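# Move hard drive, power supply and blanking panel between stations

## Task

Complete three jobs in any order. First, move the hard drive from the cart so it rests flat on the anti-static mat on the work bench, entirely within the mat's borders. Second, carry the spare power supply (a slim steel box with a round fan at one end and gold contacts at the other) from the parts shelving to the work bench. Third, place the blanking panel from the work bench completely within the empty bay of the parts shelving. No other item from the bench or shelving may end up on the floor. The hard drive breaks from even a small drop or a hard bump, which fails the task. The cart is movable. At the end, release everything and back the robot away. The robot must not topple or finish leaning, or the task fails.

## Robot and tools

Robot: a Hello Robot Stretch 4, a single-arm mobile manipulator. It has an omni-wheel base, a lift that slides up a mast, one arm that telescopes forward, a three-joint wrist (yaw, pitch, roll) and a two-finger gripper. It stands about 1.6 m tall, and its base rim lies within 0.23 m of the base origin. Cameras: head_camera, head_left_camera, head_right_camera (all on the head) and wrist_camera. Loose objects may occasionally get nudged by something.

Frames: the base frame has its origin on the floor beneath the base centre, with x forward, y left and z up. hand_pose is reported in this frame and marks a point between the open fingertips. With every wrist joint at 0 its axes line up with the base axes. The printed value may be slightly off. The odometry frame is where the base frame was at scene start. Heading is positive to the left and runs from -3.142 to 3.142.

execute_actions(actions, cameras): actions is a list holding one action or nothing. An empty list simply reports state and images. One action may hold "base", "joints" or both, plus optional "pace" and "contact_limits". Alternatively it holds only "end_of_arm". All its motions begin together.
- base: one command per action, each a relative offset from where the base last measured itself. {"translate_m": d} drives straight, d in metres, forward positive, -2 to 2. {"strafe_m": d} slides sideways, metres, left positive, -2 to 2. {"rotate_rad": d} spins in place, radians, counter-clockwise (left) positive, -3.2 to 3.2.
- joints: a single dict keyed by joint name, giving absolute targets (not offsets). lift_m 0 to 1.2 m. arm_m 0 to 0.55 m (extension). wrist_yaw_rad -1.134 to 4.276 (0 points forward, positive to the left, 3.14 is stowed back; beyond 3.4 the arm may block it). wrist_pitch_rad -1.117 to 4.259 (0 level, 1.57 points down). wrist_roll_rad -1.117 to 4.259 (0 keeps fingers level; positive turns clockwise seen from behind). gripper_m -0.038 to 0.141 m, the fingertip gap; negative means the fingers press together. A target past a limit is clipped and the result reports it. An unknown key or other bad value rejects the whole call.
- pace: "slow", "default", "fast" or "max". Base top speeds are 0.1/0.3/0.4/0.6 m/s and 1/2/3/4 rad/s respectively, further reduced when the lift is above 0.2 m (down to 0.3 m/s and 1 rad/s at 1.2 m).
- contact_limits: only {"arm_m": value}, from 0 (gentlest) to 0.75 (firmest), default 0.5. Use low values when reaching toward things.
- {"end_of_arm": "enable_torque"}: re-energises any wrist or gripper motor that shut off; it then holds its current position.
- cameras: list of camera names, or "all"; omitted or null gives all, [] gives none. The "pictures" line lists returned images in order.
An omitted joint or base may keep pushing toward its previous target. No action runs longer than 15 s. Once a result reports a stop, later calls in the same reply are skipped.

wait(seconds): 0 to 10 s, no new command; returns the same as an empty action.
zoom_image(camera, region): region [x0, y0, x1, y1] in pixels of that camera's latest full image, at most 504 by 504, top-left origin.
finished_scene(scene): pass the current scene's number; it ends the scene irreversibly and reports success. Call it only when all goals hold and the robot has let go and moved away.

Result lines: joint_positions (tolerances for done: lift and arm ±0.004, yaw and roll ±0.02, pitch ±0.05, gripper ±0.004). base_status/joint_status: "done"; "off_target" (stopped short, may still push); "contact_stop_at_<key>" (hit something, that part goes slack and may sag or roll); "limit_stop_at_<name>"; "limit_stop_at_tilt" (lean over 6 degrees, lift, arm and wheels go slack); "limit_stop_at_own_body" (self-collision, common with pitch below -0.2 plus roll under -0.4 or over 4); "torque_fault" (wrist or gripper motor went limp, send enable_torque); "time_out". on_its_own lists what you did not command; "held at" is a held target. lidar_m: 12 distances in metres, 30-degree sectors, 1st straight ahead then counter-clockwise (4th left, 7th behind, 10th right); "-" means nothing seen or closer than 0.25 m; it misses glass, thin legs and much behind the robot, and sees table tops. wrist_depth_mm: 7x7 grid of depths, 100 to 2000 mm, row by row from top left. base_odometry counts wheel turns only; if turned_by_wheels and turned_by_imu differ by more than about 0.1 rad, something slipped or was struck. base_tilt in degrees (forward, right positive), with a fixed offset up to 1.5. motor_effort in percent, peak in brackets; wheel positive means turning right.

Gripping: command a gap smaller than the object's width; going further below pulls it toward the wrist. The gripper reading does not prove a grasp; watch gripper effort. If fingertips jam on a surface, raise the lift. At scene start, unfold with lift_m 0.4 and wrist_yaw_rad 0 together.

Cautions: lower the hard drive gently onto the mat, never drop or bump it. Avoid driving or turning with over 1 kg held and arm_m above 0.2, especially at fast paces. Avoid prolonged pushing or pulling with the gripper held high. A level gripper carrying over about 2 kg may torque-fault. Camera calibrations in the results are approximate. Do not let anything fall to the floor, and do not leave the robot leaning.

Each tool is called after "Emit:" as name(argument=value, ...), one argument or row to a line, values as JSON.

## Session

Emit:
execute_actions(
  actions=[],
)

Scene clock: 0.00 s.
base_odometry: x=+0.000 y=+0.000 heading=+0.000 (m, m, rad; odometry frame)
turned_by_wheels: +0.000 (rad since the last result)
turned_by_imu: +0.000 (rad since the last result)
base_tilt: forward=-0.4 right=-0.1 (deg)
lidar_m: 1.84 0.93 0.80 0.81 1.84 1.64 1.62 1.91 1.68 1.41 1.51 2.26
base_status: not commanded
joint_positions: lift_m=+0.218 arm_m=+0.001 wrist_yaw_rad=+3.228 wrist_pitch_rad=+0.012 wrist_roll_rad=+0.019 gripper_m=+0.057
joint_status: not commanded
motor_effort: lift_m=+20 arm_m=+0 wrist_yaw_rad=-3 wrist_pitch_rad=-7 wrist_roll_rad=+0 gripper_m=+0 wheel_0=+0 wheel_1=+0 wheel_2=+0 (%)
hand_pose: x=-0.1232 y=+0.0623 z=+0.3924 quat_wxyz=(-0.043, -0.007, +0.009, +0.999) (m; base frame)
wrist_depth_mm: - 139 138 - - - - / - - 136 - - - - / - - 134 - - - - / - 114 135 - - - - / 162 137 - - - - - / 205 1708 214 1808 1397 1708 1661 / 207 1060 1008 1098 1008 1078 1118
pictures: head_camera, head_left_camera, head_right_camera, wrist_camera
Images, in order (width x height): head_camera 420x560, head_left_camera 420x672, head_right_camera 420x672, wrist_camera 616x392.

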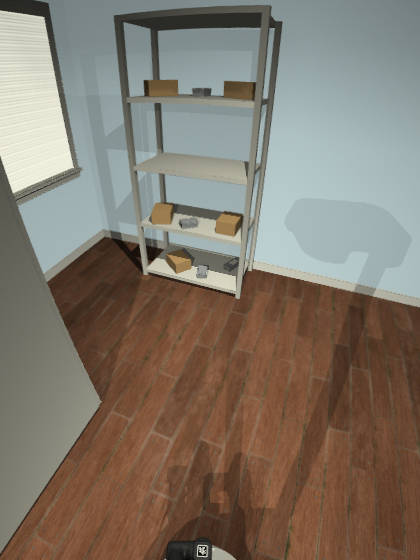

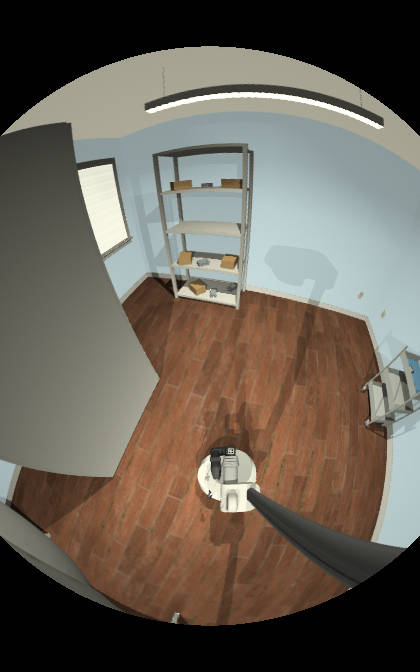

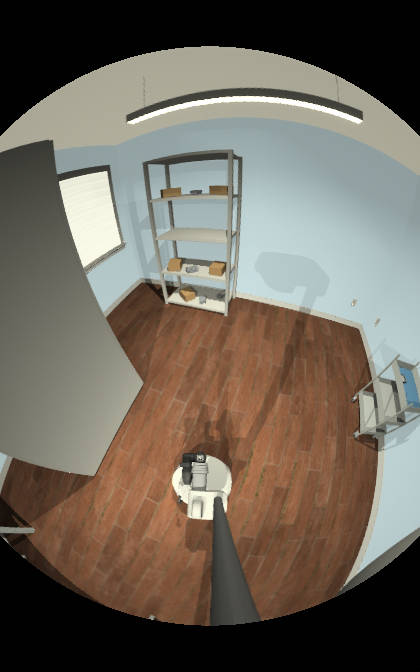

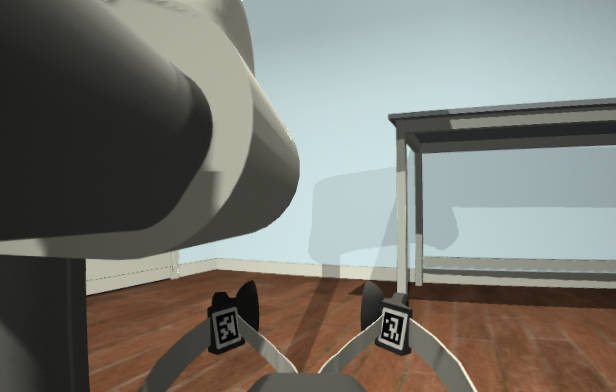

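Emit:
execute_actions(
  actions=[
    {"base":{"rotate_rad":-1.4},"joints":{"lift_m":0.4,"wrist_yaw_rad":0}},
  ],
  cameras=["head_camera","head_left_camera"],
)

Emit:
execute_actions(
  actions=[
    {"base":{"rotate_rad":-1.6}},
  ],
  cameras=["head_camera","head_left_camera"],
)

Emit:
zoom_image(
  camera="head_camera",
  region=[0, 0, 420, 400],
)

Scene clock: 8.93 s.
base_odometry: x=+0.000 y=+0.000 heading=-1.400 (m, m, rad; odometry frame)
turned_by_wheels: -1.400 (rad since the last result)
turned_by_imu: -1.390 (rad since the last result)
base_tilt: forward=-0.3 right=-0.1 (deg)
lidar_m: 1.40 2.27 1.78 1.84 0.85 0.79 0.82 1.74 1.64 2.51 1.78 1.66
base_status: done
joint_positions: lift_m=+0.400 arm_m=+0.001 wrist_yaw_rad=+0.001 wrist_pitch_rad=+0.012 wrist_roll_rad=+0.019 gripper_m=+0.057
joint_status: all done
motor_effort: lift_m=+24(23) arm_m=+0(0) wrist_yaw_rad=-2(9) wrist_pitch_rad=-6(6) wrist_roll_rad=-1(1) gripper_m=-3(5) wheel_0=+0(6) wheel_1=-1(6) wheel_2=-1(7) (%)
hand_pose: x=+0.4602 y=-0.0873 z=+0.5743 quat_wxyz=(+1.000, +0.010, +0.006, +0.000) (m; base frame)
wrist_depth_mm: - - 1921 1661 1464 1336 1205 / - - 1921 1661 1499 1336 1229 / - - 1863 1661 1464 1336 1229 / - - 1808 1576 1464 1308 1205 / - - 1756 1576 1464 1308 1229 / - - 214 1576 1397 1308 1205 / 1499 1464 1336 1205 1366 1255 1182
pictures: head_camera, head_left_camera
Images, in order (width x height): head_camera 420x560, head_left_camera 420x672.

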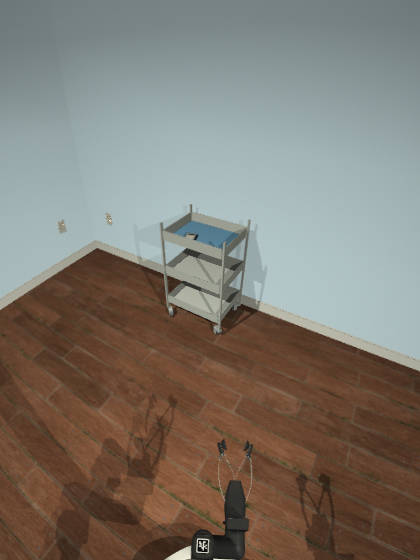

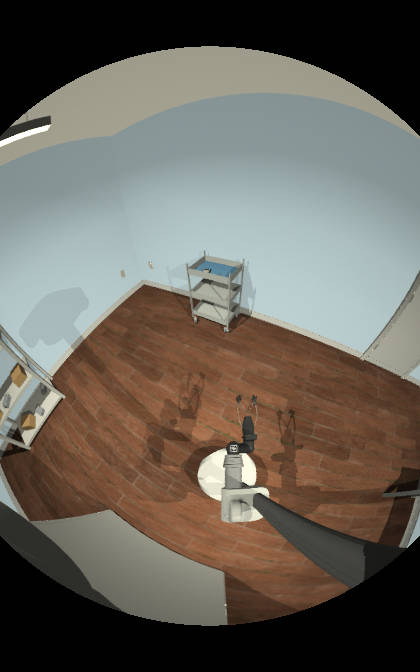

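Scene clock: 11.00 s.
base_odometry: x=+0.000 y=+0.000 heading=-3.000 (m, m, rad; odometry frame)
turned_by_wheels: -1.600 (rad since the last result)
turned_by_imu: -1.588 (rad since the last result)
base_tilt: forward=-0.2 right=-0.2 (deg)
lidar_m: 2.48 1.78 1.66 1.39 2.21 2.23 1.84 0.86 0.81 0.81 1.75 1.60
base_status: done
joint_positions: lift_m=+0.400 arm_m=+0.001 wrist_yaw_rad=+0.000 wrist_pitch_rad=+0.012 wrist_roll_rad=+0.019 gripper_m=+0.057
joint_status: not commanded
motor_effort: lift_m=+22(24) arm_m=-1(0) wrist_yaw_rad=-3(2) wrist_pitch_rad=-6(6) wrist_roll_rad=+0(1) gripper_m=-1(2) wheel_0=+2(5) wheel_1=+1(5) wheel_2=+1(4) (%)
hand_pose: x=+0.4602 y=-0.0874 z=+0.5745 quat_wxyz=(+1.000, +0.010, +0.006, +0.000) (m; base frame)
wrist_depth_mm: 1576 1921 - - - - 1808 / 1576 1983 - - - - 1863 / 1618 1983 - - - 1756 1229 / 1576 1983 - - - 1983 1863 / 1576 1921 - - - 1921 1863 / 1576 1921 214 - 1921 1921 1863 / 1499 1464 1397 1537 1366 1464 1499
pictures: head_camera, head_left_camera
Images, in order (width x height): head_camera 420x560, head_left_camera 420x672.

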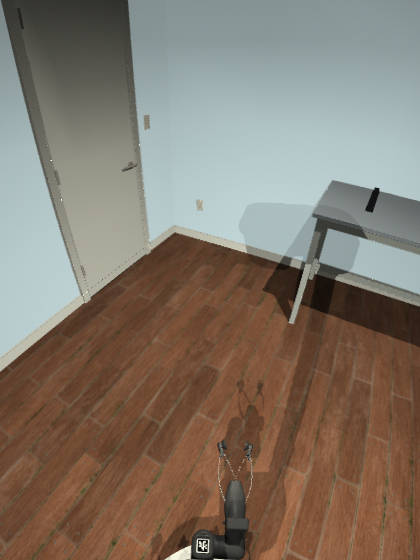

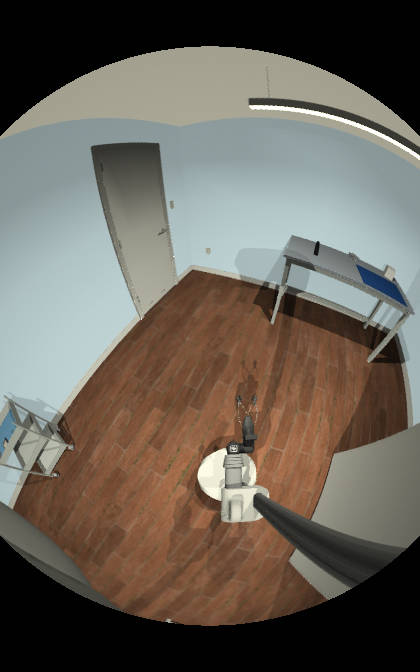

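Region (0, 0, 420, 400) of head_camera's 420x560 image, scaled by 1.200, with more detail than that image has; it fills the top 480 rows of this view, and the rest is white.

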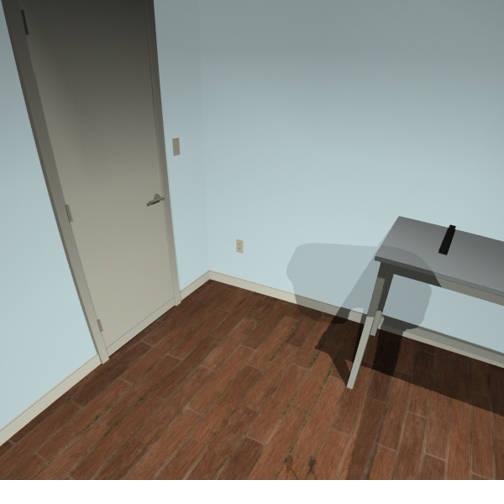

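Emit:
execute_actions(
  actions=[
    {"base":{"rotate_rad":1.7},"joints":{"lift_m":1.0}},
  ],
  cameras=[],
)

Emit:
execute_actions(
  actions=[
    {"base":{"translate_m":0.7}},
  ],
  cameras=["head_camera","wrist_camera"],
)

Scene clock: 26.63 s.
base_odometry: x=+0.000 y=+0.000 heading=-1.300 (m, m, rad; odometry frame)
turned_by_wheels: +1.700 (rad since the last result)
turned_by_imu: +1.686 (rad since the last result)
base_tilt: forward=-0.3 right=-0.1 (deg)
lidar_m: 1.40 2.34 1.81 1.88 0.83 0.78 0.86 1.69 1.62 2.27 1.73 1.66
base_status: done
joint_positions: lift_m=+1.000 arm_m=+0.001 wrist_yaw_rad=+0.000 wrist_pitch_rad=+0.012 wrist_roll_rad=+0.019 gripper_m=+0.057
joint_status: all done
motor_effort: lift_m=+24(25) arm_m=-1(0) wrist_yaw_rad=-4(4) wrist_pitch_rad=-7(6) wrist_roll_rad=-1(1) gripper_m=-5(0) wheel_0=+0(6) wheel_1=+1(7) wheel_2=+1(6) (%)
hand_pose: x=+0.4602 y=-0.0874 z=+1.1744 quat_wxyz=(+1.000, +0.010, +0.006, +0.000) (m; base frame)
wrist_depth_mm: - - - 1808 1499 1366 1229 / 1983 - - 1756 1537 1336 1205 / 1983 - - 1756 1499 1308 1205 / 1983 - - 1756 1499 1336 1205 / - - - 1708 1499 1336 1205 / 1983 - 214 1661 1430 1308 1182 / 1983 - 1430 1205 1366 1281 1182
pictures: none
No camera images: the call's "cameras" was empty. Leave "cameras" out to get every camera's image.

Scene clock: 30.47 s.
base_odometry: x=+0.187 y=-0.674 heading=-1.300 (m, m, rad; odometry frame)
turned_by_wheels: +0.000 (rad since the last result)
turned_by_imu: +0.003 (rad since the last result)
base_tilt: forward=-0.3 right=-0.2 (deg)
lidar_m: 0.72 1.66 1.88 1.67 2.18 1.37 1.48 2.11 2.12 1.49 1.13 0.82
base_status: done
joint_positions: lift_m=+1.000 arm_m=+0.001 wrist_yaw_rad=+0.000 wrist_pitch_rad=+0.012 wrist_roll_rad=+0.019 gripper_m=+0.057
joint_status: not commanded
motor_effort: lift_m=+22(24) arm_m=-1(0) wrist_yaw_rad=-1(3) wrist_pitch_rad=-6(6) wrist_roll_rad=-1(1) gripper_m=-4(5) wheel_0=+1(5) wheel_1=+0(4) wheel_2=+0(8) (%)
hand_pose: x=+0.4602 y=-0.0874 z=+1.1745 quat_wxyz=(+1.000, +0.010, +0.006, +0.000) (m; base frame)
wrist_depth_mm: 1661 1537 1255 1060 917 798 723 / 1661 1537 1229 1060 904 798 715 / 1618 1537 1229 1060 904 798 732 / 1661 1499 1229 1042 904 798 723 / 1618 1499 1205 1025 891 788 715 / 1661 1499 215 1025 842 778 707 / 1661 1464 1138 976 854 759 707
pictures: head_camera, wrist_camera
camera_calibration (this result's frames):
wrist_camera: T_world_to_cam=[[0.033596, -0.999318, -0.0153005, -0.0728024], [0.019456, 0.0159602, -0.999683, 1.23023], [0.999246, 0.0332877, 0.019979, -0.254697], [0, 0, 0, 1]] pos_world=[0.233015, -0.0839092, 1.23382]
Images, in order (width x height): head_camera 420x560, wrist_camera 616x392.

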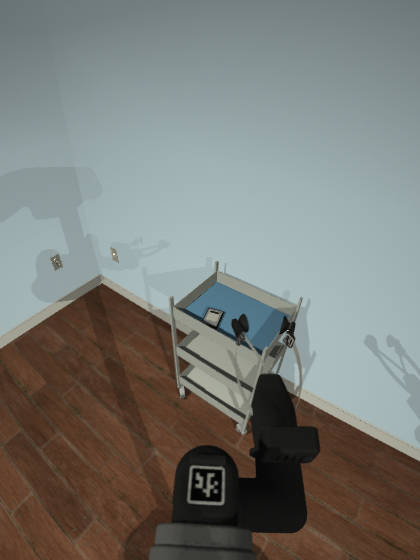

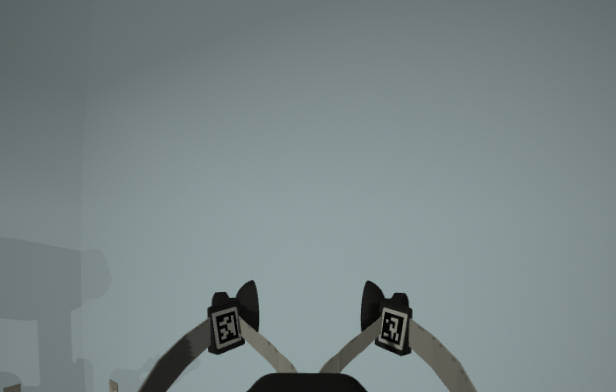

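Emit:
execute_actions(
  actions=[
    {"base":{"translate_m":0.33},"joints":{"wrist_pitch_rad":1.57,"arm_m":0.3,"gripper_m":0.14,"lift_m":1.1}},
  ],
  cameras=["head_camera","wrist_camera"],
)

Scene clock: 44.67 s.
base_odometry: x=+0.276 y=-0.992 heading=-1.300 (m, m, rad; odometry frame)
turned_by_wheels: +0.000 (rad since the last result)
turned_by_imu: +0.001 (rad since the last result)
base_tilt: forward=-0.3 right=-0.2 (deg)
lidar_m: 0.42 0.63 1.69 1.75 1.89 1.68 1.77 2.33 2.77 1.12 0.84 0.38
base_status: done
joint_positions: lift_m=+1.100 arm_m=+0.299 wrist_yaw_rad=+0.000 wrist_pitch_rad=+1.570 wrist_roll_rad=+0.019 gripper_m=+0.140
joint_status: all done
motor_effort: lift_m=+24(25) arm_m=+7(7) wrist_yaw_rad=-1(1) wrist_pitch_rad=+1(5) wrist_roll_rad=+0(1) gripper_m=-1(6) wheel_0=+0(5) wheel_1=-1(6) wheel_2=+2(9) (%)
hand_pose: x=+0.4699 y=-0.0874 z=+0.9894 quat_wxyz=(+0.707, +0.007, +0.707, -0.007) (m; base frame)
wrist_depth_mm: 1255 1255 559 564 559 508 442 / 1229 1229 564 559 554 554 500 / 1229 559 554 554 549 554 647 / 1229 1229 549 549 549 1060 866 / 1229 1205 1205 549 544 1205 1205 / 1205 1205 1205 1182 544 1182 1182 / 1205 1205 1025 155 1182 1205 1182
pictures: head_camera, wrist_camera
camera_calibration (this result's frames):
wrist_camera: T_world_to_cam=[[-0.0147754, -0.999322, -0.0337197, -0.0350294], [-0.999335, 0.0158827, -0.032812, 0.567118], [0.0333253, 0.0332125, -0.998893, 1.20125], [0, 0, 0, 1]] pos_world=[0.526192, -0.0839097, 1.21735]
Images, in order (width x height): head_camera 420x560, wrist_camera 616x392.

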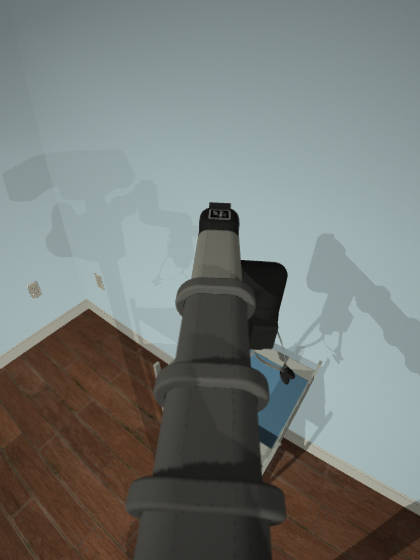

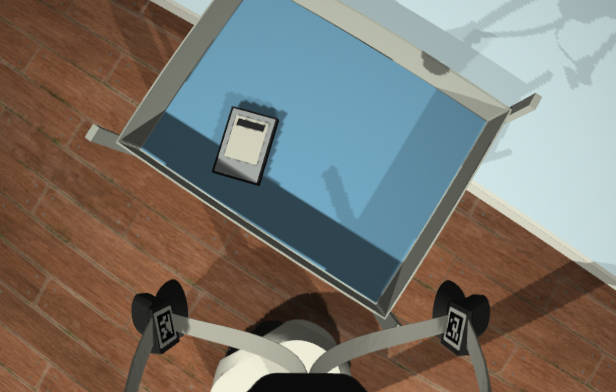

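Emit:
execute_actions(
  actions=[
    {"base":{"strafe_m":0.109},"joints":{"wrist_roll_rad":0.33,"arm_m":0.447,"gripper_m":0.11,"lift_m":0.9}},
  ],
  cameras=["wrist_camera"],
)

Scene clock: 57.40 s.
base_odometry: x=+0.381 y=-0.963 heading=-1.300 (m, m, rad; odometry frame)
turned_by_wheels: +0.000 (rad since the last result)
turned_by_imu: -0.001 (rad since the last result)
base_tilt: forward=-0.3 right=-0.1 (deg)
lidar_m: 0.48 1.31 1.62 1.61 1.75 1.61 1.70 2.43 2.99 1.21 0.89 0.46
base_status: done
joint_positions: lift_m=+0.900 arm_m=+0.446 wrist_yaw_rad=+0.000 wrist_pitch_rad=+1.570 wrist_roll_rad=+0.330 gripper_m=+0.110
joint_status: all done
motor_effort: lift_m=+15(23) arm_m=+8(10) wrist_yaw_rad=-2(1) wrist_pitch_rad=+0(1) wrist_roll_rad=+1(4) gripper_m=+1(4) wheel_0=+0(6) wheel_1=+0(6) wheel_2=+1(2) (%)
hand_pose: x=+0.6167 y=-0.0874 z=+0.7901 quat_wxyz=(+0.698, +0.116, +0.697, -0.116) (m; base frame)
wrist_depth_mm: 891 759 357 357 353 320 303 / 1042 1042 353 355 353 353 351 / 1042 1042 351 351 351 349 349 / 1025 1025 351 349 349 347 345 / 1025 1025 349 332 345 343 343 / 1008 317 345 330 342 342 342 / 1008 1008 293 236 340 340 340
pictures: wrist_camera
camera_calibration (this result's frames):
wrist_camera: T_world_to_cam=[[-0.319277, -0.947054, -0.0339407, 0.152948], [-0.946752, 0.320334, -0.0323478, 0.701121], [0.0415075, 0.0218056, -0.9989, 0.991239], [0, 0, 0, 1]] pos_world=[0.671476, -0.101357, 1.01802]
Images, in order (width x height): wrist_camera 616x392.

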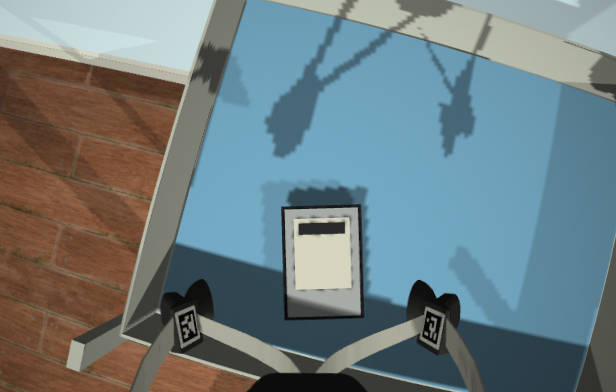

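Emit:
execute_actions(
  actions=[
    {"base":{"strafe_m":-0.01},"joints":{"lift_m":0.81},"pace":"slow"},
  ],
  cameras=["wrist_camera"],
)

Scene clock: 72.07 s.
base_odometry: x=+0.371 y=-0.966 heading=-1.299 (m, m, rad; odometry frame)
turned_by_wheels: +0.000 (rad since the last result)
turned_by_imu: +0.000 (rad since the last result)
base_tilt: forward=-0.3 right=-0.3 (deg)
lidar_m: 0.50 1.30 1.61 1.63 1.72 1.61 1.71 2.40 2.96 1.20 0.87 0.44
base_status: done
joint_positions: lift_m=+0.810 arm_m=+0.446 wrist_yaw_rad=+0.000 wrist_pitch_rad=+1.570 wrist_roll_rad=+0.330 gripper_m=+0.110
joint_status: all done
motor_effort: lift_m=+15(14) arm_m=+8(7) wrist_yaw_rad=-1(3) wrist_pitch_rad=+0(0) wrist_roll_rad=+1(0) gripper_m=-5(0) wheel_0=+1(4) wheel_1=+0(1) wheel_2=+2(2) (%)
hand_pose: x=+0.6167 y=-0.0874 z=+0.7001 quat_wxyz=(+0.698, +0.116, +0.697, -0.116) (m; base frame)
wrist_depth_mm: 866 241 266 265 264 264 263 / 946 242 264 263 263 262 260 / 946 242 262 260 260 258 258 / 946 259 259 259 258 257 256 / 220 258 258 242 256 255 254 / 217 257 242 240 239 253 252 / 216 248 254 195 252 252 -
pictures: wrist_camera
camera_calibration (this result's frames):
wrist_camera: T_world_to_cam=[[-0.319277, -0.947054, -0.0339407, 0.149895], [-0.946752, 0.320334, -0.0323477, 0.698213], [0.0415073, 0.0218056, -0.9989, 0.901373], [0, 0, 0, 1]] pos_world=[0.671479, -0.101357, 0.928054]
Images, in order (width x height): wrist_camera 616x392.

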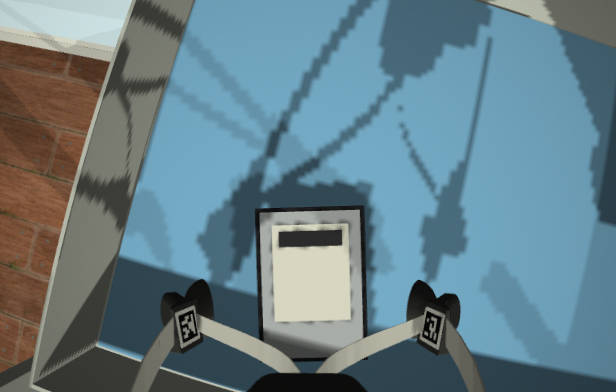

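Emit:
execute_actions(
  actions=[
    {"joints":{"lift_m":0.782},"pace":"slow"},
  ],
  cameras=["wrist_camera"],
)

Emit:
execute_actions(
  actions=[
    {"joints":{"gripper_m":0.035},"pace":"slow"},
  ],
  cameras=["wrist_camera"],
)

Emit:
execute_actions(
  actions=[
    {"joints":{"lift_m":0.84},"pace":"slow"},
  ],
  cameras=["wrist_camera"],
)

Scene clock: 81.47 s.
base_odometry: x=+0.371 y=-0.966 heading=-1.299 (m, m, rad; odometry frame)
turned_by_wheels: +0.000 (rad since the last result)
turned_by_imu: +0.000 (rad since the last result)
base_tilt: forward=-0.3 right=-0.2 (deg)
lidar_m: 0.49 1.30 1.63 1.64 1.76 1.62 1.69 2.43 2.98 1.19 0.90 0.43
base_status: not commanded
joint_positions: lift_m=+0.789 arm_m=+0.446 wrist_yaw_rad=-0.001 wrist_pitch_rad=+1.574 wrist_roll_rad=+0.330 gripper_m=+0.110
joint_status: lift_m contact_stop (moved -0.022 of -0.028)
on_its_own: lift_m is slack since a contact_stop (your +0.782 is given up)
motor_effort: lift_m=+15(15) arm_m=+8(8) wrist_yaw_rad=+2(3) wrist_pitch_rad=-10(17) wrist_roll_rad=+1(1) gripper_m=+1(3) wheel_0=+2(2) wheel_1=+1(1) wheel_2=+1(2) (%)
hand_pose: x=+0.6155 y=-0.0874 z=+0.6784 quat_wxyz=(+0.696, +0.116, +0.698, -0.117) (m; base frame)
wrist_depth_mm: 854 214 249 247 247 246 - / 946 224 247 245 245 244 244 / 931 243 245 244 243 242 242 / 200 243 243 242 241 240 240 / 200 241 241 224 239 239 238 / 202 240 237 224 237 236 236 / 216 237 236 221 236 236 -
pictures: wrist_camera
camera_calibration (this result's frames):
wrist_camera: T_world_to_cam=[[-0.320678, -0.946622, -0.0327428, 0.148864], [-0.946434, 0.321611, -0.0287963, 0.693881], [0.0377896, 0.0217546, -0.999049, 0.882084], [0, 0, 0, 1]] pos_world=[0.671117, -0.101431, 0.906101]
Images, in order (width x height): wrist_camera 616x392.

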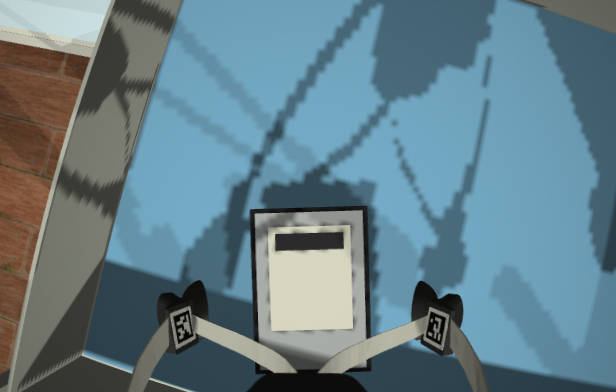

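not run: a stop came earlier in this reply.

not run: a stop came earlier in this reply.

Touching the tray; lift slightly, then close.

Emit:
execute_actions(
  actions=[
    {"joints":{"lift_m":0.795},"pace":"slow"},
  ],
  cameras=[],
)

Emit:
execute_actions(
  actions=[
    {"joints":{"gripper_m":0.03},"pace":"slow"},
  ],
  cameras=["wrist_camera"],
)

Emit:
execute_actions(
  actions=[
    {"joints":{"lift_m":0.83},"pace":"slow"},
  ],
  cameras=["wrist_camera"],
)

Scene clock: 89.40 s.
base_odometry: x=+0.371 y=-0.966 heading=-1.299 (m, m, rad; odometry frame)
turned_by_wheels: +0.000 (rad since the last result)
turned_by_imu: +0.000 (rad since the last result)
base_tilt: forward=-0.3 right=-0.2 (deg)
lidar_m: 0.48 1.29 1.62 1.64 1.73 1.63 1.72 2.39 2.95 1.18 0.90 0.45
base_status: not commanded
joint_positions: lift_m=+0.795 arm_m=+0.446 wrist_yaw_rad=+0.000 wrist_pitch_rad=+1.571 wrist_roll_rad=+0.330 gripper_m=+0.110
joint_status: all done
motor_effort: lift_m=+24(25) arm_m=+8(8) wrist_yaw_rad=-2(3) wrist_pitch_rad=-1(6) wrist_roll_rad=+1(1) gripper_m=+0(2) wheel_0=+2(2) wheel_1=+1(1) wheel_2=+1(1) (%)
hand_pose: x=+0.6165 y=-0.0874 z=+0.6843 quat_wxyz=(+0.698, +0.116, +0.697, -0.116) (m; base frame)
wrist_depth_mm: 842 218 250 249 248 247 - / 931 224 248 247 246 245 245 / 931 243 246 245 244 244 243 / 205 244 244 244 242 242 241 / 202 243 242 226 240 239 239 / 202 241 224 224 224 238 237 / 216 239 239 187 237 236 -
pictures: none
No camera images: the call's "cameras" was empty. Leave "cameras" out to get every camera's image.

Scene clock: 92.63 s.
base_odometry: x=+0.371 y=-0.966 heading=-1.299 (m, m, rad; odometry frame)
turned_by_wheels: +0.000 (rad since the last result)
turned_by_imu: +0.000 (rad since the last result)
base_tilt: forward=-0.3 right=-0.1 (deg)
lidar_m: 0.50 1.33 1.59 1.64 1.77 1.62 1.74 2.40 2.94 1.17 0.89 0.43
base_status: not commanded
joint_positions: lift_m=+0.795 arm_m=+0.446 wrist_yaw_rad=+0.000 wrist_pitch_rad=+1.570 wrist_roll_rad=+0.330 gripper_m=+0.030
joint_status: all done
motor_effort: lift_m=+22(24) arm_m=+8(8) wrist_yaw_rad=+1(0) wrist_pitch_rad=+0(1) wrist_roll_rad=+1(1) gripper_m=-17(18) wheel_0=+2(2) wheel_1=+1(1) wheel_2=+1(1) (%)
hand_pose: x=+0.6167 y=-0.0874 z=+0.6845 quat_wxyz=(+0.698, +0.116, +0.697, -0.116) (m; base frame)
wrist_depth_mm: 854 218 249 248 247 247 - / 931 223 247 246 245 245 244 / 931 242 246 244 244 243 243 / 202 244 244 242 242 241 240 / 202 242 242 223 240 239 239 / 202 241 218 220 215 238 237 / 216 238 229 219 213 236 -
pictures: wrist_camera
camera_calibration (this result's frames):
wrist_camera: T_world_to_cam=[[-0.319548, -0.946962, -0.0339507, 0.149545], [-0.946659, 0.320607, -0.0323775, 0.697685], [0.041545, 0.0217936, -0.998899, 0.885781], [0, 0, 0, 1]] pos_world=[0.671457, -0.101373, 0.912472]
Images, in order (width x height): wrist_camera 616x392.

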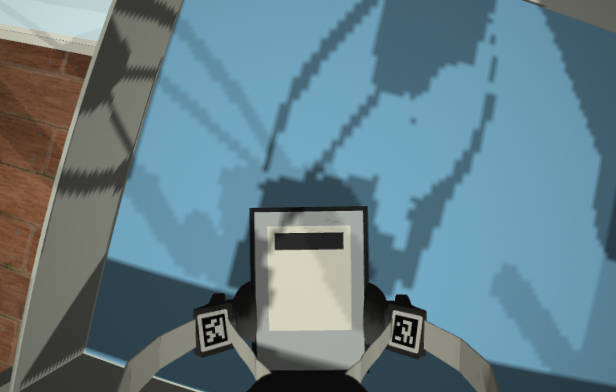

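Scene clock: 93.77 s.
base_odometry: x=+0.371 y=-0.966 heading=-1.299 (m, m, rad; odometry frame)
turned_by_wheels: +0.000 (rad since the last result)
turned_by_imu: +0.000 (rad since the last result)
base_tilt: forward=-0.3 right=-0.2 (deg)
lidar_m: 0.50 1.30 1.61 1.63 1.76 1.61 1.71 2.42 2.96 1.18 0.86 0.44
base_status: not commanded
joint_positions: lift_m=+0.830 arm_m=+0.446 wrist_yaw_rad=+0.000 wrist_pitch_rad=+1.570 wrist_roll_rad=+0.330 gripper_m=+0.030
joint_status: all done
motor_effort: lift_m=+25(25) arm_m=+8(8) wrist_yaw_rad=-2(1) wrist_pitch_rad=+0(0) wrist_roll_rad=+1(0) gripper_m=-21(22) wheel_0=+2(2) wheel_1=+1(1) wheel_2=+1(1) (%)
hand_pose: x=+0.6167 y=-0.0874 z=+0.7193 quat_wxyz=(+0.698, +0.116, +0.697, -0.116) (m; base frame)
wrist_depth_mm: 878 668 285 285 282 282 281 / 960 265 282 282 281 279 278 / 960 268 279 281 279 278 277 / 960 267 278 278 277 276 276 / 946 277 277 224 276 274 273 / 931 274 218 221 216 272 271 / 222 238 237 220 213 270 270
pictures: wrist_camera
camera_calibration (this result's frames):
wrist_camera: T_world_to_cam=[[-0.319548, -0.946962, -0.0339508, 0.150725], [-0.946659, 0.320607, -0.0323776, 0.698811], [0.0415452, 0.0217936, -0.998899, 0.920484], [0, 0, 0, 1]] pos_world=[0.671458, -0.101373, 0.947214]
Images, in order (width x height): wrist_camera 616x392.

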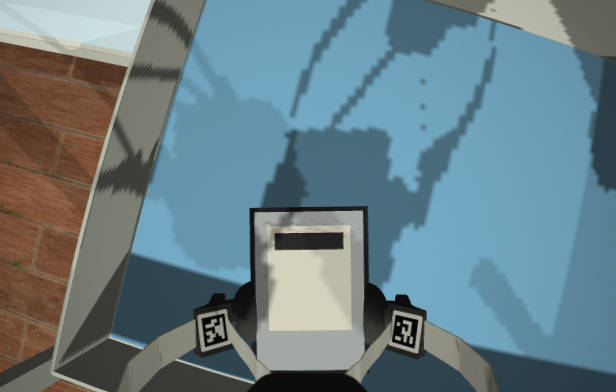

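Emit:
execute_actions(
  actions=[
    {"joints":{"lift_m":1.0},"pace":"slow"},
  ],
  cameras=[],
)

Emit:
execute_actions(
  actions=[
    {"joints":{"arm_m":0.1},"base":{"translate_m":-0.2},"pace":"slow"},
  ],
  cameras=[],
)

Emit:
execute_actions(
  actions=[
    {"base":{"rotate_rad":-2.3},"pace":"slow"},
  ],
  cameras=[],
)

Emit:
execute_actions(
  actions=[
    {"base":{"translate_m":1.3}},
  ],
  cameras=["head_camera","head_left_camera"],
)

Scene clock: 116.07 s.
base_odometry: x=+0.371 y=-0.966 heading=-1.299 (m, m, rad; odometry frame)
turned_by_wheels: +0.000 (rad since the last result)
turned_by_imu: -0.001 (rad since the last result)
base_tilt: forward=-0.3 right=-0.1 (deg)
lidar_m: 0.49 1.30 1.63 1.64 1.76 1.62 1.70 2.42 2.95 1.21 0.88 0.44
base_status: not commanded
joint_positions: lift_m=+1.000 arm_m=+0.446 wrist_yaw_rad=+0.000 wrist_pitch_rad=+1.570 wrist_roll_rad=+0.330 gripper_m=+0.030
joint_status: all done
motor_effort: lift_m=+25(25) arm_m=+8(8) wrist_yaw_rad=-1(0) wrist_pitch_rad=+0(0) wrist_roll_rad=+0(0) gripper_m=-21(21) wheel_0=+2(2) wheel_1=+1(1) wheel_2=+1(1) (%)
hand_pose: x=+0.6167 y=-0.0874 z=+0.8893 quat_wxyz=(+0.698, +0.116, +0.697, -0.116) (m; base frame)
wrist_depth_mm: 891 750 621 442 484 449 415 / 1138 1118 459 455 452 452 477 / 1160 1118 452 452 452 449 445 / 1138 1118 449 449 445 442 442 / 1118 1118 445 224 442 442 430 / 1118 1098 218 221 215 439 418 / 1098 1098 654 219 214 433 410
pictures: none
No camera images: the call's "cameras" was empty. Leave "cameras" out to get every camera's image.

Scene clock: 120.83 s.
base_odometry: x=+0.318 y=-0.773 heading=-1.300 (m, m, rad; odometry frame)
turned_by_wheels: +0.000 (rad since the last result)
turned_by_imu: -0.001 (rad since the last result)
base_tilt: forward=-0.4 right=-0.2 (deg)
lidar_m: 0.67 1.54 1.71 1.62 1.95 1.43 1.53 2.23 2.28 1.42 1.03 0.61
base_status: done
joint_positions: lift_m=+1.000 arm_m=+0.101 wrist_yaw_rad=+0.000 wrist_pitch_rad=+1.570 wrist_roll_rad=+0.330 gripper_m=+0.030
joint_status: all done
motor_effort: lift_m=+25(25) arm_m=-8(10) wrist_yaw_rad=+0(1) wrist_pitch_rad=+0(0) wrist_roll_rad=+0(1) gripper_m=-19(20) wheel_0=-2(4) wheel_1=-2(2) wheel_2=-1(5) (%)
hand_pose: x=+0.2725 y=-0.0874 z=+0.8893 quat_wxyz=(+0.698, +0.116, +0.697, -0.116) (m; base frame)
wrist_depth_mm: 1160 1160 976 732 1138 1118 1078 / 1138 1138 1138 991 1118 1118 1118 / 1138 1118 1160 1138 1138 1118 1098 / 1118 1118 1118 1118 1118 1118 1098 / 1118 1118 1098 223 1098 1118 1098 / 1118 1118 218 221 215 1098 1098 / 1098 1098 549 220 214 1078 1078
pictures: none
No camera images: the call's "cameras" was empty. Leave "cameras" out to get every camera's image.

Scene clock: 124.43 s.
base_odometry: x=+0.318 y=-0.773 heading=+2.684 (m, m, rad; odometry frame)
turned_by_wheels: -2.300 (rad since the last result)
turned_by_imu: -2.282 (rad since the last result)
base_tilt: forward=-0.3 right=-0.1 (deg)
lidar_m: 2.22 1.79 1.16 0.80 0.62 0.78 1.73 1.76 1.61 1.42 1.47 2.38
base_status: done
joint_positions: lift_m=+1.000 arm_m=+0.101 wrist_yaw_rad=+0.000 wrist_pitch_rad=+1.570 wrist_roll_rad=+0.330 gripper_m=+0.030
joint_status: not commanded
motor_effort: lift_m=+25(25) arm_m=-8(8) wrist_yaw_rad=-1(0) wrist_pitch_rad=+0(0) wrist_roll_rad=+1(0) gripper_m=-20(20) wheel_0=+2(5) wheel_1=+1(5) wheel_2=+1(6) (%)
hand_pose: x=+0.2725 y=-0.0874 z=+0.8893 quat_wxyz=(+0.698, +0.116, +0.697, -0.116) (m; base frame)
wrist_depth_mm: 1160 1160 1138 1138 1138 1138 1118 / 1138 1138 1138 1138 1138 1138 1138 / 1160 1138 1138 1138 1118 1138 1118 / 1138 1118 1118 1118 1118 1118 1118 / 1118 1118 1118 223 1118 1118 1098 / 1098 1098 218 221 215 1098 1098 / 1098 1098 549 219 214 1098 1078
pictures: none
No camera images: the call's "cameras" was empty. Leave "cameras" out to get every camera's image.

Scene clock: 130.23 s.
base_odometry: x=-0.849 y=-0.199 heading=+2.684 (m, m, rad; odometry frame)
turned_by_wheels: +0.000 (rad since the last result)
turned_by_imu: +0.005 (rad since the last result)
base_tilt: forward=-0.4 right=+0.0 (deg)
lidar_m: 0.92 1.69 1.33 1.23 1.23 1.53 3.04 2.68 1.33 1.28 1.49 0.99
base_status: done
joint_positions: lift_m=+1.000 arm_m=+0.101 wrist_yaw_rad=+0.000 wrist_pitch_rad=+1.570 wrist_roll_rad=+0.330 gripper_m=+0.030
joint_status: not commanded
motor_effort: lift_m=+25(25) arm_m=-8(8) wrist_yaw_rad=-2(1) wrist_pitch_rad=+0(0) wrist_roll_rad=+1(0) gripper_m=-22(22) wheel_0=+1(6) wheel_1=+1(8) wheel_2=+0(7) (%)
hand_pose: x=+0.2725 y=-0.0874 z=+0.8893 quat_wxyz=(+0.698, +0.116, +0.697, -0.116) (m; base frame)
wrist_depth_mm: 1160 1138 1160 1160 1138 1138 1138 / 1138 1138 1138 1138 1138 1138 1118 / 1138 1138 1118 1118 1118 1118 1118 / 1118 1118 1118 1118 1118 1118 1118 / 1118 1118 1118 222 1098 1098 1098 / 1118 1098 217 220 215 1098 1078 / 1098 1098 549 220 214 1078 1078
pictures: head_camera, head_left_camera
Images, in order (width x height): head_camera 420x560, head_left_camera 420x672.

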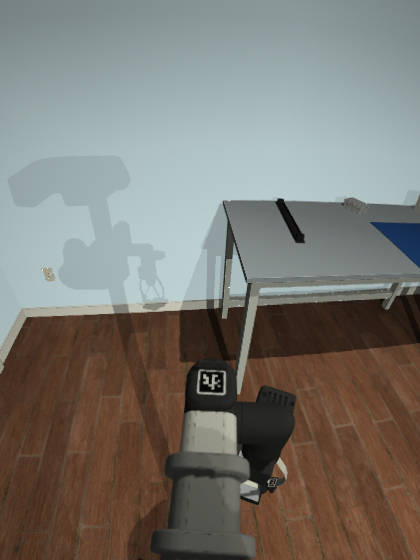

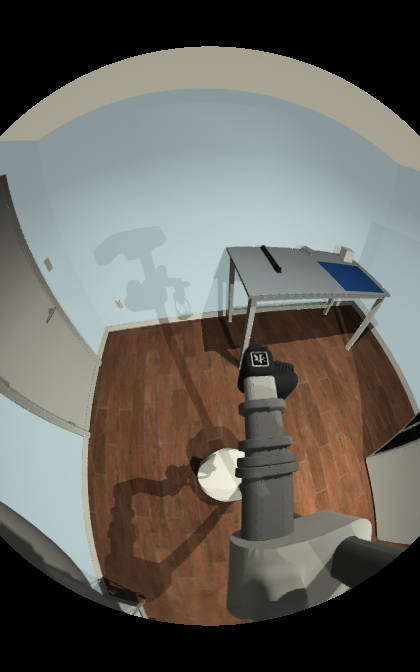

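Emit:
execute_actions(
  actions=[
    {"base":{"strafe_m":-0.95},"joints":{"lift_m":1.12,"wrist_roll_rad":0.0}},
  ],
  cameras=["head_camera","head_right_camera"],
)

Scene clock: 144.33 s.
base_odometry: x=-0.429 y=+0.653 heading=+2.684 (m, m, rad; odometry frame)
turned_by_wheels: +0.000 (rad since the last result)
turned_by_imu: +0.002 (rad since the last result)
base_tilt: forward=-0.3 right=-0.2 (deg)
lidar_m: 0.97 1.02 2.29 2.15 2.10 2.19 2.41 0.58 0.38 0.45 1.55 1.12
base_status: done
joint_positions: lift_m=+1.120 arm_m=+0.101 wrist_yaw_rad=+0.000 wrist_pitch_rad=+1.570 wrist_roll_rad=+0.000 gripper_m=+0.030
joint_status: all done
motor_effort: lift_m=+25(26) arm_m=-8(8) wrist_yaw_rad=-1(1) wrist_pitch_rad=+0(0) wrist_roll_rad=-1(5) gripper_m=-19(20) wheel_0=-1(7) wheel_1=+1(7) wheel_2=-1(2) (%)
hand_pose: x=+0.2725 y=-0.0874 z=+1.0093 quat_wxyz=(+0.707, +0.000, +0.707, +0.000) (m; base frame)
wrist_depth_mm: 1281 1281 1281 1255 1255 1281 1255 / 1281 1281 1255 1229 1281 1255 1255 / 1281 1229 1255 1229 1255 1255 1229 / 1255 1255 1229 1229 1229 1229 1229 / 1255 1229 1229 223 1229 1229 1205 / 1229 1229 218 220 215 1229 1205 / 1205 1229 615 220 213 976 991
pictures: head_camera, head_right_camera
Images, in order (width x height): head_camera 420x560, head_right_camera 420x672.

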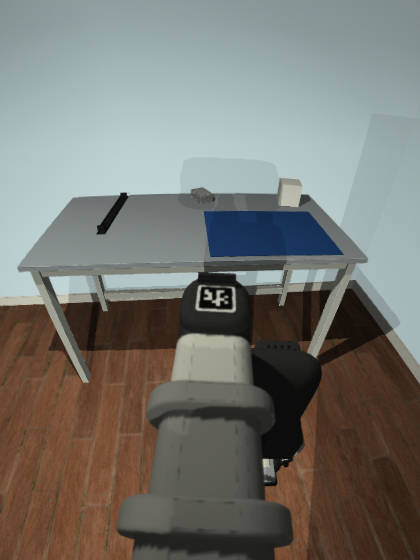

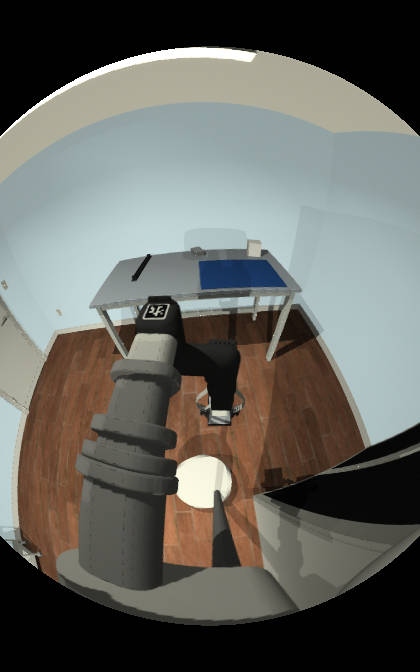

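Emit:
execute_actions(
  actions=[
    {"base":{"translate_m":0.7}},
  ],
  cameras=[],
)

Emit:
execute_actions(
  actions=[
    {"base":{"strafe_m":-0.25},"joints":{"arm_m":0.5},"pace":"slow"},
  ],
  cameras=["head_camera","wrist_camera"],
)

Scene clock: 160.50 s.
base_odometry: x=-1.057 y=+0.962 heading=+2.684 (m, m, rad; odometry frame)
turned_by_wheels: +0.000 (rad since the last result)
turned_by_imu: +0.002 (rad since the last result)
base_tilt: forward=-0.3 right=-0.2 (deg)
lidar_m: 0.31 0.32 0.42 2.24 2.27 2.65 3.60 0.87 1.07 1.42 0.55 0.37
base_status: done
joint_positions: lift_m=+1.120 arm_m=+0.101 wrist_yaw_rad=+0.000 wrist_pitch_rad=+1.570 wrist_roll_rad=+0.000 gripper_m=+0.030
joint_status: not commanded
motor_effort: lift_m=+25(25) arm_m=-8(8) wrist_yaw_rad=-1(0) wrist_pitch_rad=+0(0) wrist_roll_rad=-2(1) gripper_m=-24(23) wheel_0=+1(4) wheel_1=+1(8) wheel_2=+0(8) (%)
hand_pose: x=+0.2725 y=-0.0874 z=+1.0093 quat_wxyz=(+0.707, +0.000, +0.707, +0.000) (m; base frame)
wrist_depth_mm: 330 329 327 324 324 324 322 / 329 325 325 322 322 322 322 / 325 324 322 320 320 320 319 / 322 324 324 320 1255 1229 1229 / 1255 1255 1229 223 1205 1229 1229 / 1229 1229 218 221 215 1205 1205 / 1229 1229 609 220 214 1205 1182
pictures: none
No camera images: the call's "cameras" was empty. Leave "cameras" out to get every camera's image.

Scene clock: 165.77 s.
base_odometry: x=-0.946 y=+1.187 heading=+2.684 (m, m, rad; odometry frame)
turned_by_wheels: +0.000 (rad since the last result)
turned_by_imu: +0.000 (rad since the last result)
base_tilt: forward=-0.3 right=-0.1 (deg)
lidar_m: 0.34 0.35 0.47 1.03 2.56 2.83 0.80 0.81 1.04 1.18 0.62 0.37
base_status: done
joint_positions: lift_m=+1.120 arm_m=+0.499 wrist_yaw_rad=+0.000 wrist_pitch_rad=+1.570 wrist_roll_rad=+0.000 gripper_m=+0.030
joint_status: all done
motor_effort: lift_m=+25(25) arm_m=+8(9) wrist_yaw_rad=-2(1) wrist_pitch_rad=+0(0) wrist_roll_rad=-1(1) gripper_m=-18(21) wheel_0=+0(5) wheel_1=-1(6) wheel_2=-1(1) (%)
hand_pose: x=+0.6697 y=-0.0874 z=+1.0093 quat_wxyz=(+0.707, +0.000, +0.707, +0.000) (m; base frame)
wrist_depth_mm: 327 327 327 325 324 322 324 / 327 324 322 322 320 319 320 / 322 320 319 319 317 315 317 / 319 317 315 317 315 314 315 / 317 315 314 223 314 312 314 / 314 314 218 221 215 309 310 / 312 310 265 219 213 306 307
pictures: head_camera, wrist_camera
camera_calibration (this result's frames):
wrist_camera: T_world_to_cam=[[0.00403928, -0.999424, -0.0336994, -0.0440345], [-0.999472, -0.00294877, -0.0323471, 0.765398], [0.0322291, 0.0338122, -0.998908, 1.2153], [0, 0, 0, 1]] pos_world=[0.726004, -0.0828443, 1.23725]
Images, in order (width x height): head_camera 420x560, wrist_camera 616x392.

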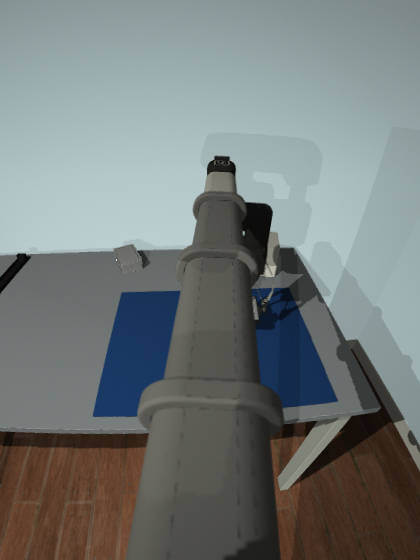

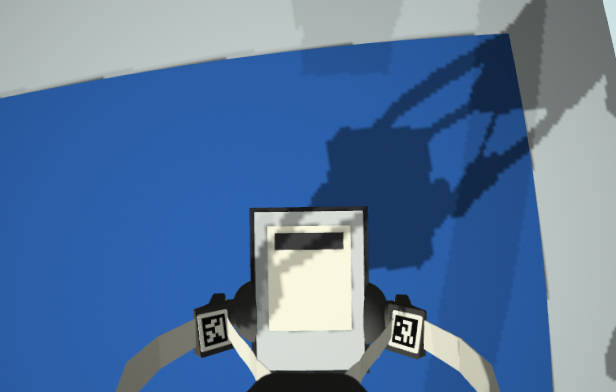

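Emit:
execute_actions(
  actions=[
    {"joints":{"lift_m":1.056},"pace":"slow"},
  ],
  cameras=["wrist_camera"],
)

Scene clock: 181.40 s.
base_odometry: x=-0.946 y=+1.187 heading=+2.684 (m, m, rad; odometry frame)
turned_by_wheels: +0.000 (rad since the last result)
turned_by_imu: +0.000 (rad since the last result)
base_tilt: forward=-0.4 right=-0.2 (deg)
lidar_m: 0.35 0.35 0.48 1.01 2.54 2.83 0.79 0.81 1.06 1.17 0.61 0.38
base_status: not commanded
joint_positions: lift_m=+1.056 arm_m=+0.499 wrist_yaw_rad=+0.000 wrist_pitch_rad=+1.570 wrist_roll_rad=+0.000 gripper_m=+0.030
joint_status: all done
motor_effort: lift_m=+16(23) arm_m=+8(8) wrist_yaw_rad=-1(0) wrist_pitch_rad=+0(0) wrist_roll_rad=-1(1) gripper_m=-19(17) wheel_0=+0(0) wheel_1=-1(1) wheel_2=-1(0) (%)
hand_pose: x=+0.6697 y=-0.0874 z=+0.9460 quat_wxyz=(+0.707, +0.000, +0.707, +0.000) (m; base frame)
wrist_depth_mm: 262 263 258 258 257 257 - / 258 258 257 256 255 255 255 / 256 255 255 255 253 252 253 / 255 254 253 252 252 252 251 / 253 252 252 223 250 249 248 / 251 251 217 221 215 247 246 / 250 248 234 220 214 245 -
pictures: wrist_camera
camera_calibration (this result's frames):
wrist_camera: T_world_to_cam=[[0.00403929, -0.999424, -0.0336994, -0.0461673], [-0.999472, -0.00294878, -0.032347, 0.763353], [0.032229, 0.0338122, -0.998908, 1.15209], [0, 0, 0, 1]] pos_world=[0.726006, -0.0828443, 1.17396]
Images, in order (width x height): wrist_camera 616x392.

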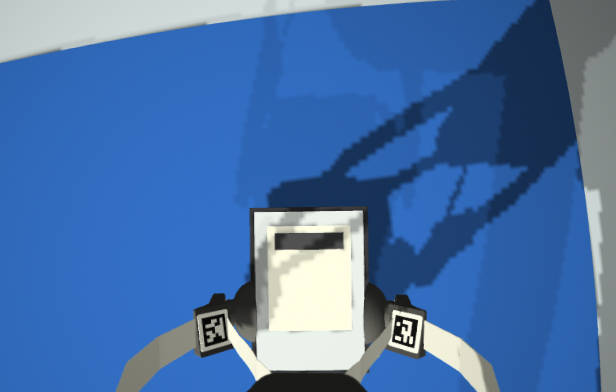

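Emit:
execute_actions(
  actions=[
    {"joints":{"lift_m":1.047},"pace":"slow"},
  ],
  cameras=[],
)

Emit:
execute_actions(
  actions=[
    {"joints":{"gripper_m":0.11},"pace":"slow"},
  ],
  cameras=["wrist_camera"],
)

Emit:
execute_actions(
  actions=[
    {"joints":{"lift_m":1.15}},
  ],
  cameras=["wrist_camera","head_left_camera"],
)

Scene clock: 190.07 s.
base_odometry: x=-0.946 y=+1.187 heading=+2.684 (m, m, rad; odometry frame)
turned_by_wheels: +0.000 (rad since the last result)
turned_by_imu: +0.000 (rad since the last result)
base_tilt: forward=-0.3 right=-0.1 (deg)
lidar_m: 0.34 0.37 0.45 1.01 2.53 2.79 0.81 0.82 1.03 1.18 0.61 0.38
base_status: not commanded
joint_positions: lift_m=+1.047 arm_m=+0.499 wrist_yaw_rad=+0.000 wrist_pitch_rad=+1.570 wrist_roll_rad=+0.000 gripper_m=+0.030
joint_status: all done
motor_effort: lift_m=+16(16) arm_m=+8(8) wrist_yaw_rad=-3(2) wrist_pitch_rad=+0(0) wrist_roll_rad=-1(2) gripper_m=-22(21) wheel_0=+1(0) wheel_1=-1(1) wheel_2=-1(1) (%)
hand_pose: x=+0.6697 y=-0.0874 z=+0.9370 quat_wxyz=(+0.707, +0.000, +0.707, +0.000) (m; base frame)
wrist_depth_mm: 254 251 250 249 248 248 - / 250 249 248 247 247 246 246 / 248 247 246 245 244 244 243 / 245 245 245 243 243 242 242 / 244 244 242 223 241 240 240 / 242 241 218 220 215 239 238 / 240 239 229 220 214 236 -
pictures: none
No camera images: the call's "cameras" was empty. Leave "cameras" out to get every camera's image.

Scene clock: 193.30 s.
base_odometry: x=-0.946 y=+1.187 heading=+2.684 (m, m, rad; odometry frame)
turned_by_wheels: +0.000 (rad since the last result)
turned_by_imu: +0.000 (rad since the last result)
base_tilt: forward=-0.3 right=-0.1 (deg)
lidar_m: 0.33 0.36 0.44 1.01 2.52 2.81 0.82 0.80 1.01 1.17 0.57 0.40
base_status: not commanded
joint_positions: lift_m=+1.047 arm_m=+0.499 wrist_yaw_rad=+0.000 wrist_pitch_rad=+1.571 wrist_roll_rad=+0.000 gripper_m=+0.110
joint_status: all done
motor_effort: lift_m=+16(16) arm_m=+8(8) wrist_yaw_rad=+0(0) wrist_pitch_rad=-2(2) wrist_roll_rad=-1(1) gripper_m=+1(19) wheel_0=+0(0) wheel_1=-2(1) wheel_2=-1(1) (%)
hand_pose: x=+0.6695 y=-0.0874 z=+0.9370 quat_wxyz=(+0.707, +0.000, +0.707, +0.000) (m; base frame)
wrist_depth_mm: 254 251 250 249 249 248 - / 250 250 248 248 247 246 246 / 248 248 246 246 245 245 244 / 246 246 245 244 244 242 242 / 244 244 243 227 242 241 240 / 242 242 225 225 225 239 238 / 241 240 240 187 237 237 -
pictures: wrist_camera
camera_calibration (this result's frames):
wrist_camera: T_world_to_cam=[[0.00402051, -0.999424, -0.0337017, -0.046455], [-0.99949, -0.00294901, -0.0317833, 0.762385], [0.0316656, 0.0338123, -0.998926, 1.1435], [0, 0, 0, 1]] pos_world=[0.725973, -0.0828443, 1.16494]
Images, in order (width x height): wrist_camera 616x392.

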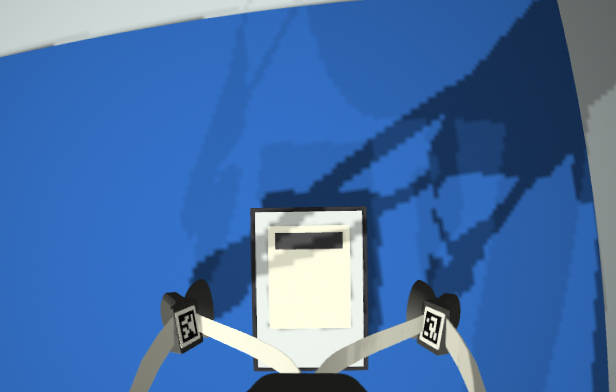

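Scene clock: 194.77 s.
base_odometry: x=-0.946 y=+1.187 heading=+2.684 (m, m, rad; odometry frame)
turned_by_wheels: +0.000 (rad since the last result)
turned_by_imu: +0.000 (rad since the last result)
base_tilt: forward=-0.3 right=-0.2 (deg)
lidar_m: 0.33 0.35 0.47 0.98 2.55 2.82 0.81 0.81 1.04 1.17 0.61 0.40
base_status: not commanded
joint_positions: lift_m=+1.150 arm_m=+0.499 wrist_yaw_rad=+0.000 wrist_pitch_rad=+1.571 wrist_roll_rad=+0.000 gripper_m=+0.110
joint_status: all done
motor_effort: lift_m=+24(25) arm_m=+8(8) wrist_yaw_rad=-1(1) wrist_pitch_rad=-1(2) wrist_roll_rad=-1(1) gripper_m=-2(3) wheel_0=+0(0) wheel_1=-1(1) wheel_2=-1(1) (%)
hand_pose: x=+0.6695 y=-0.0874 z=+1.0394 quat_wxyz=(+0.707, +0.000, +0.707, +0.000) (m; base frame)
wrist_depth_mm: 362 357 357 355 355 353 353 / 355 355 353 353 349 351 351 / 353 351 351 349 347 347 349 / 349 349 347 345 345 345 347 / 347 347 343 330 345 342 343 / 343 343 343 327 340 338 342 / 342 340 340 245 338 336 338
pictures: head_left_camera, wrist_camera
camera_calibration (this result's frames):
wrist_camera: T_world_to_cam=[[0.00402389, -0.999424, -0.0337013, -0.0430093], [-0.999487, -0.00294879, -0.0318901, 0.765779], [0.0317723, 0.0338123, -0.998923, 1.24564], [0, 0, 0, 1]] pos_world=[0.725983, -0.0828443, 1.26727]
Images, in order (width x height): head_left_camera 420x672, wrist_camera 616x392.

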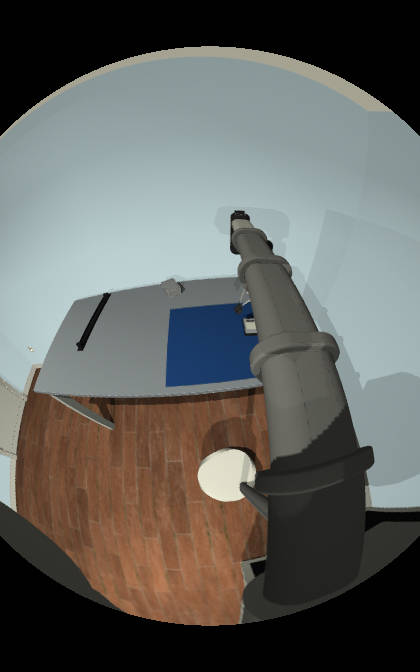

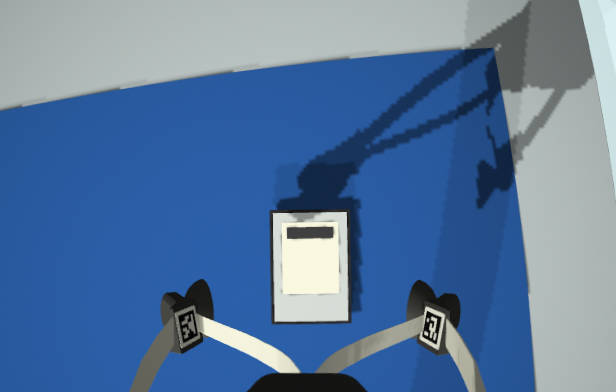

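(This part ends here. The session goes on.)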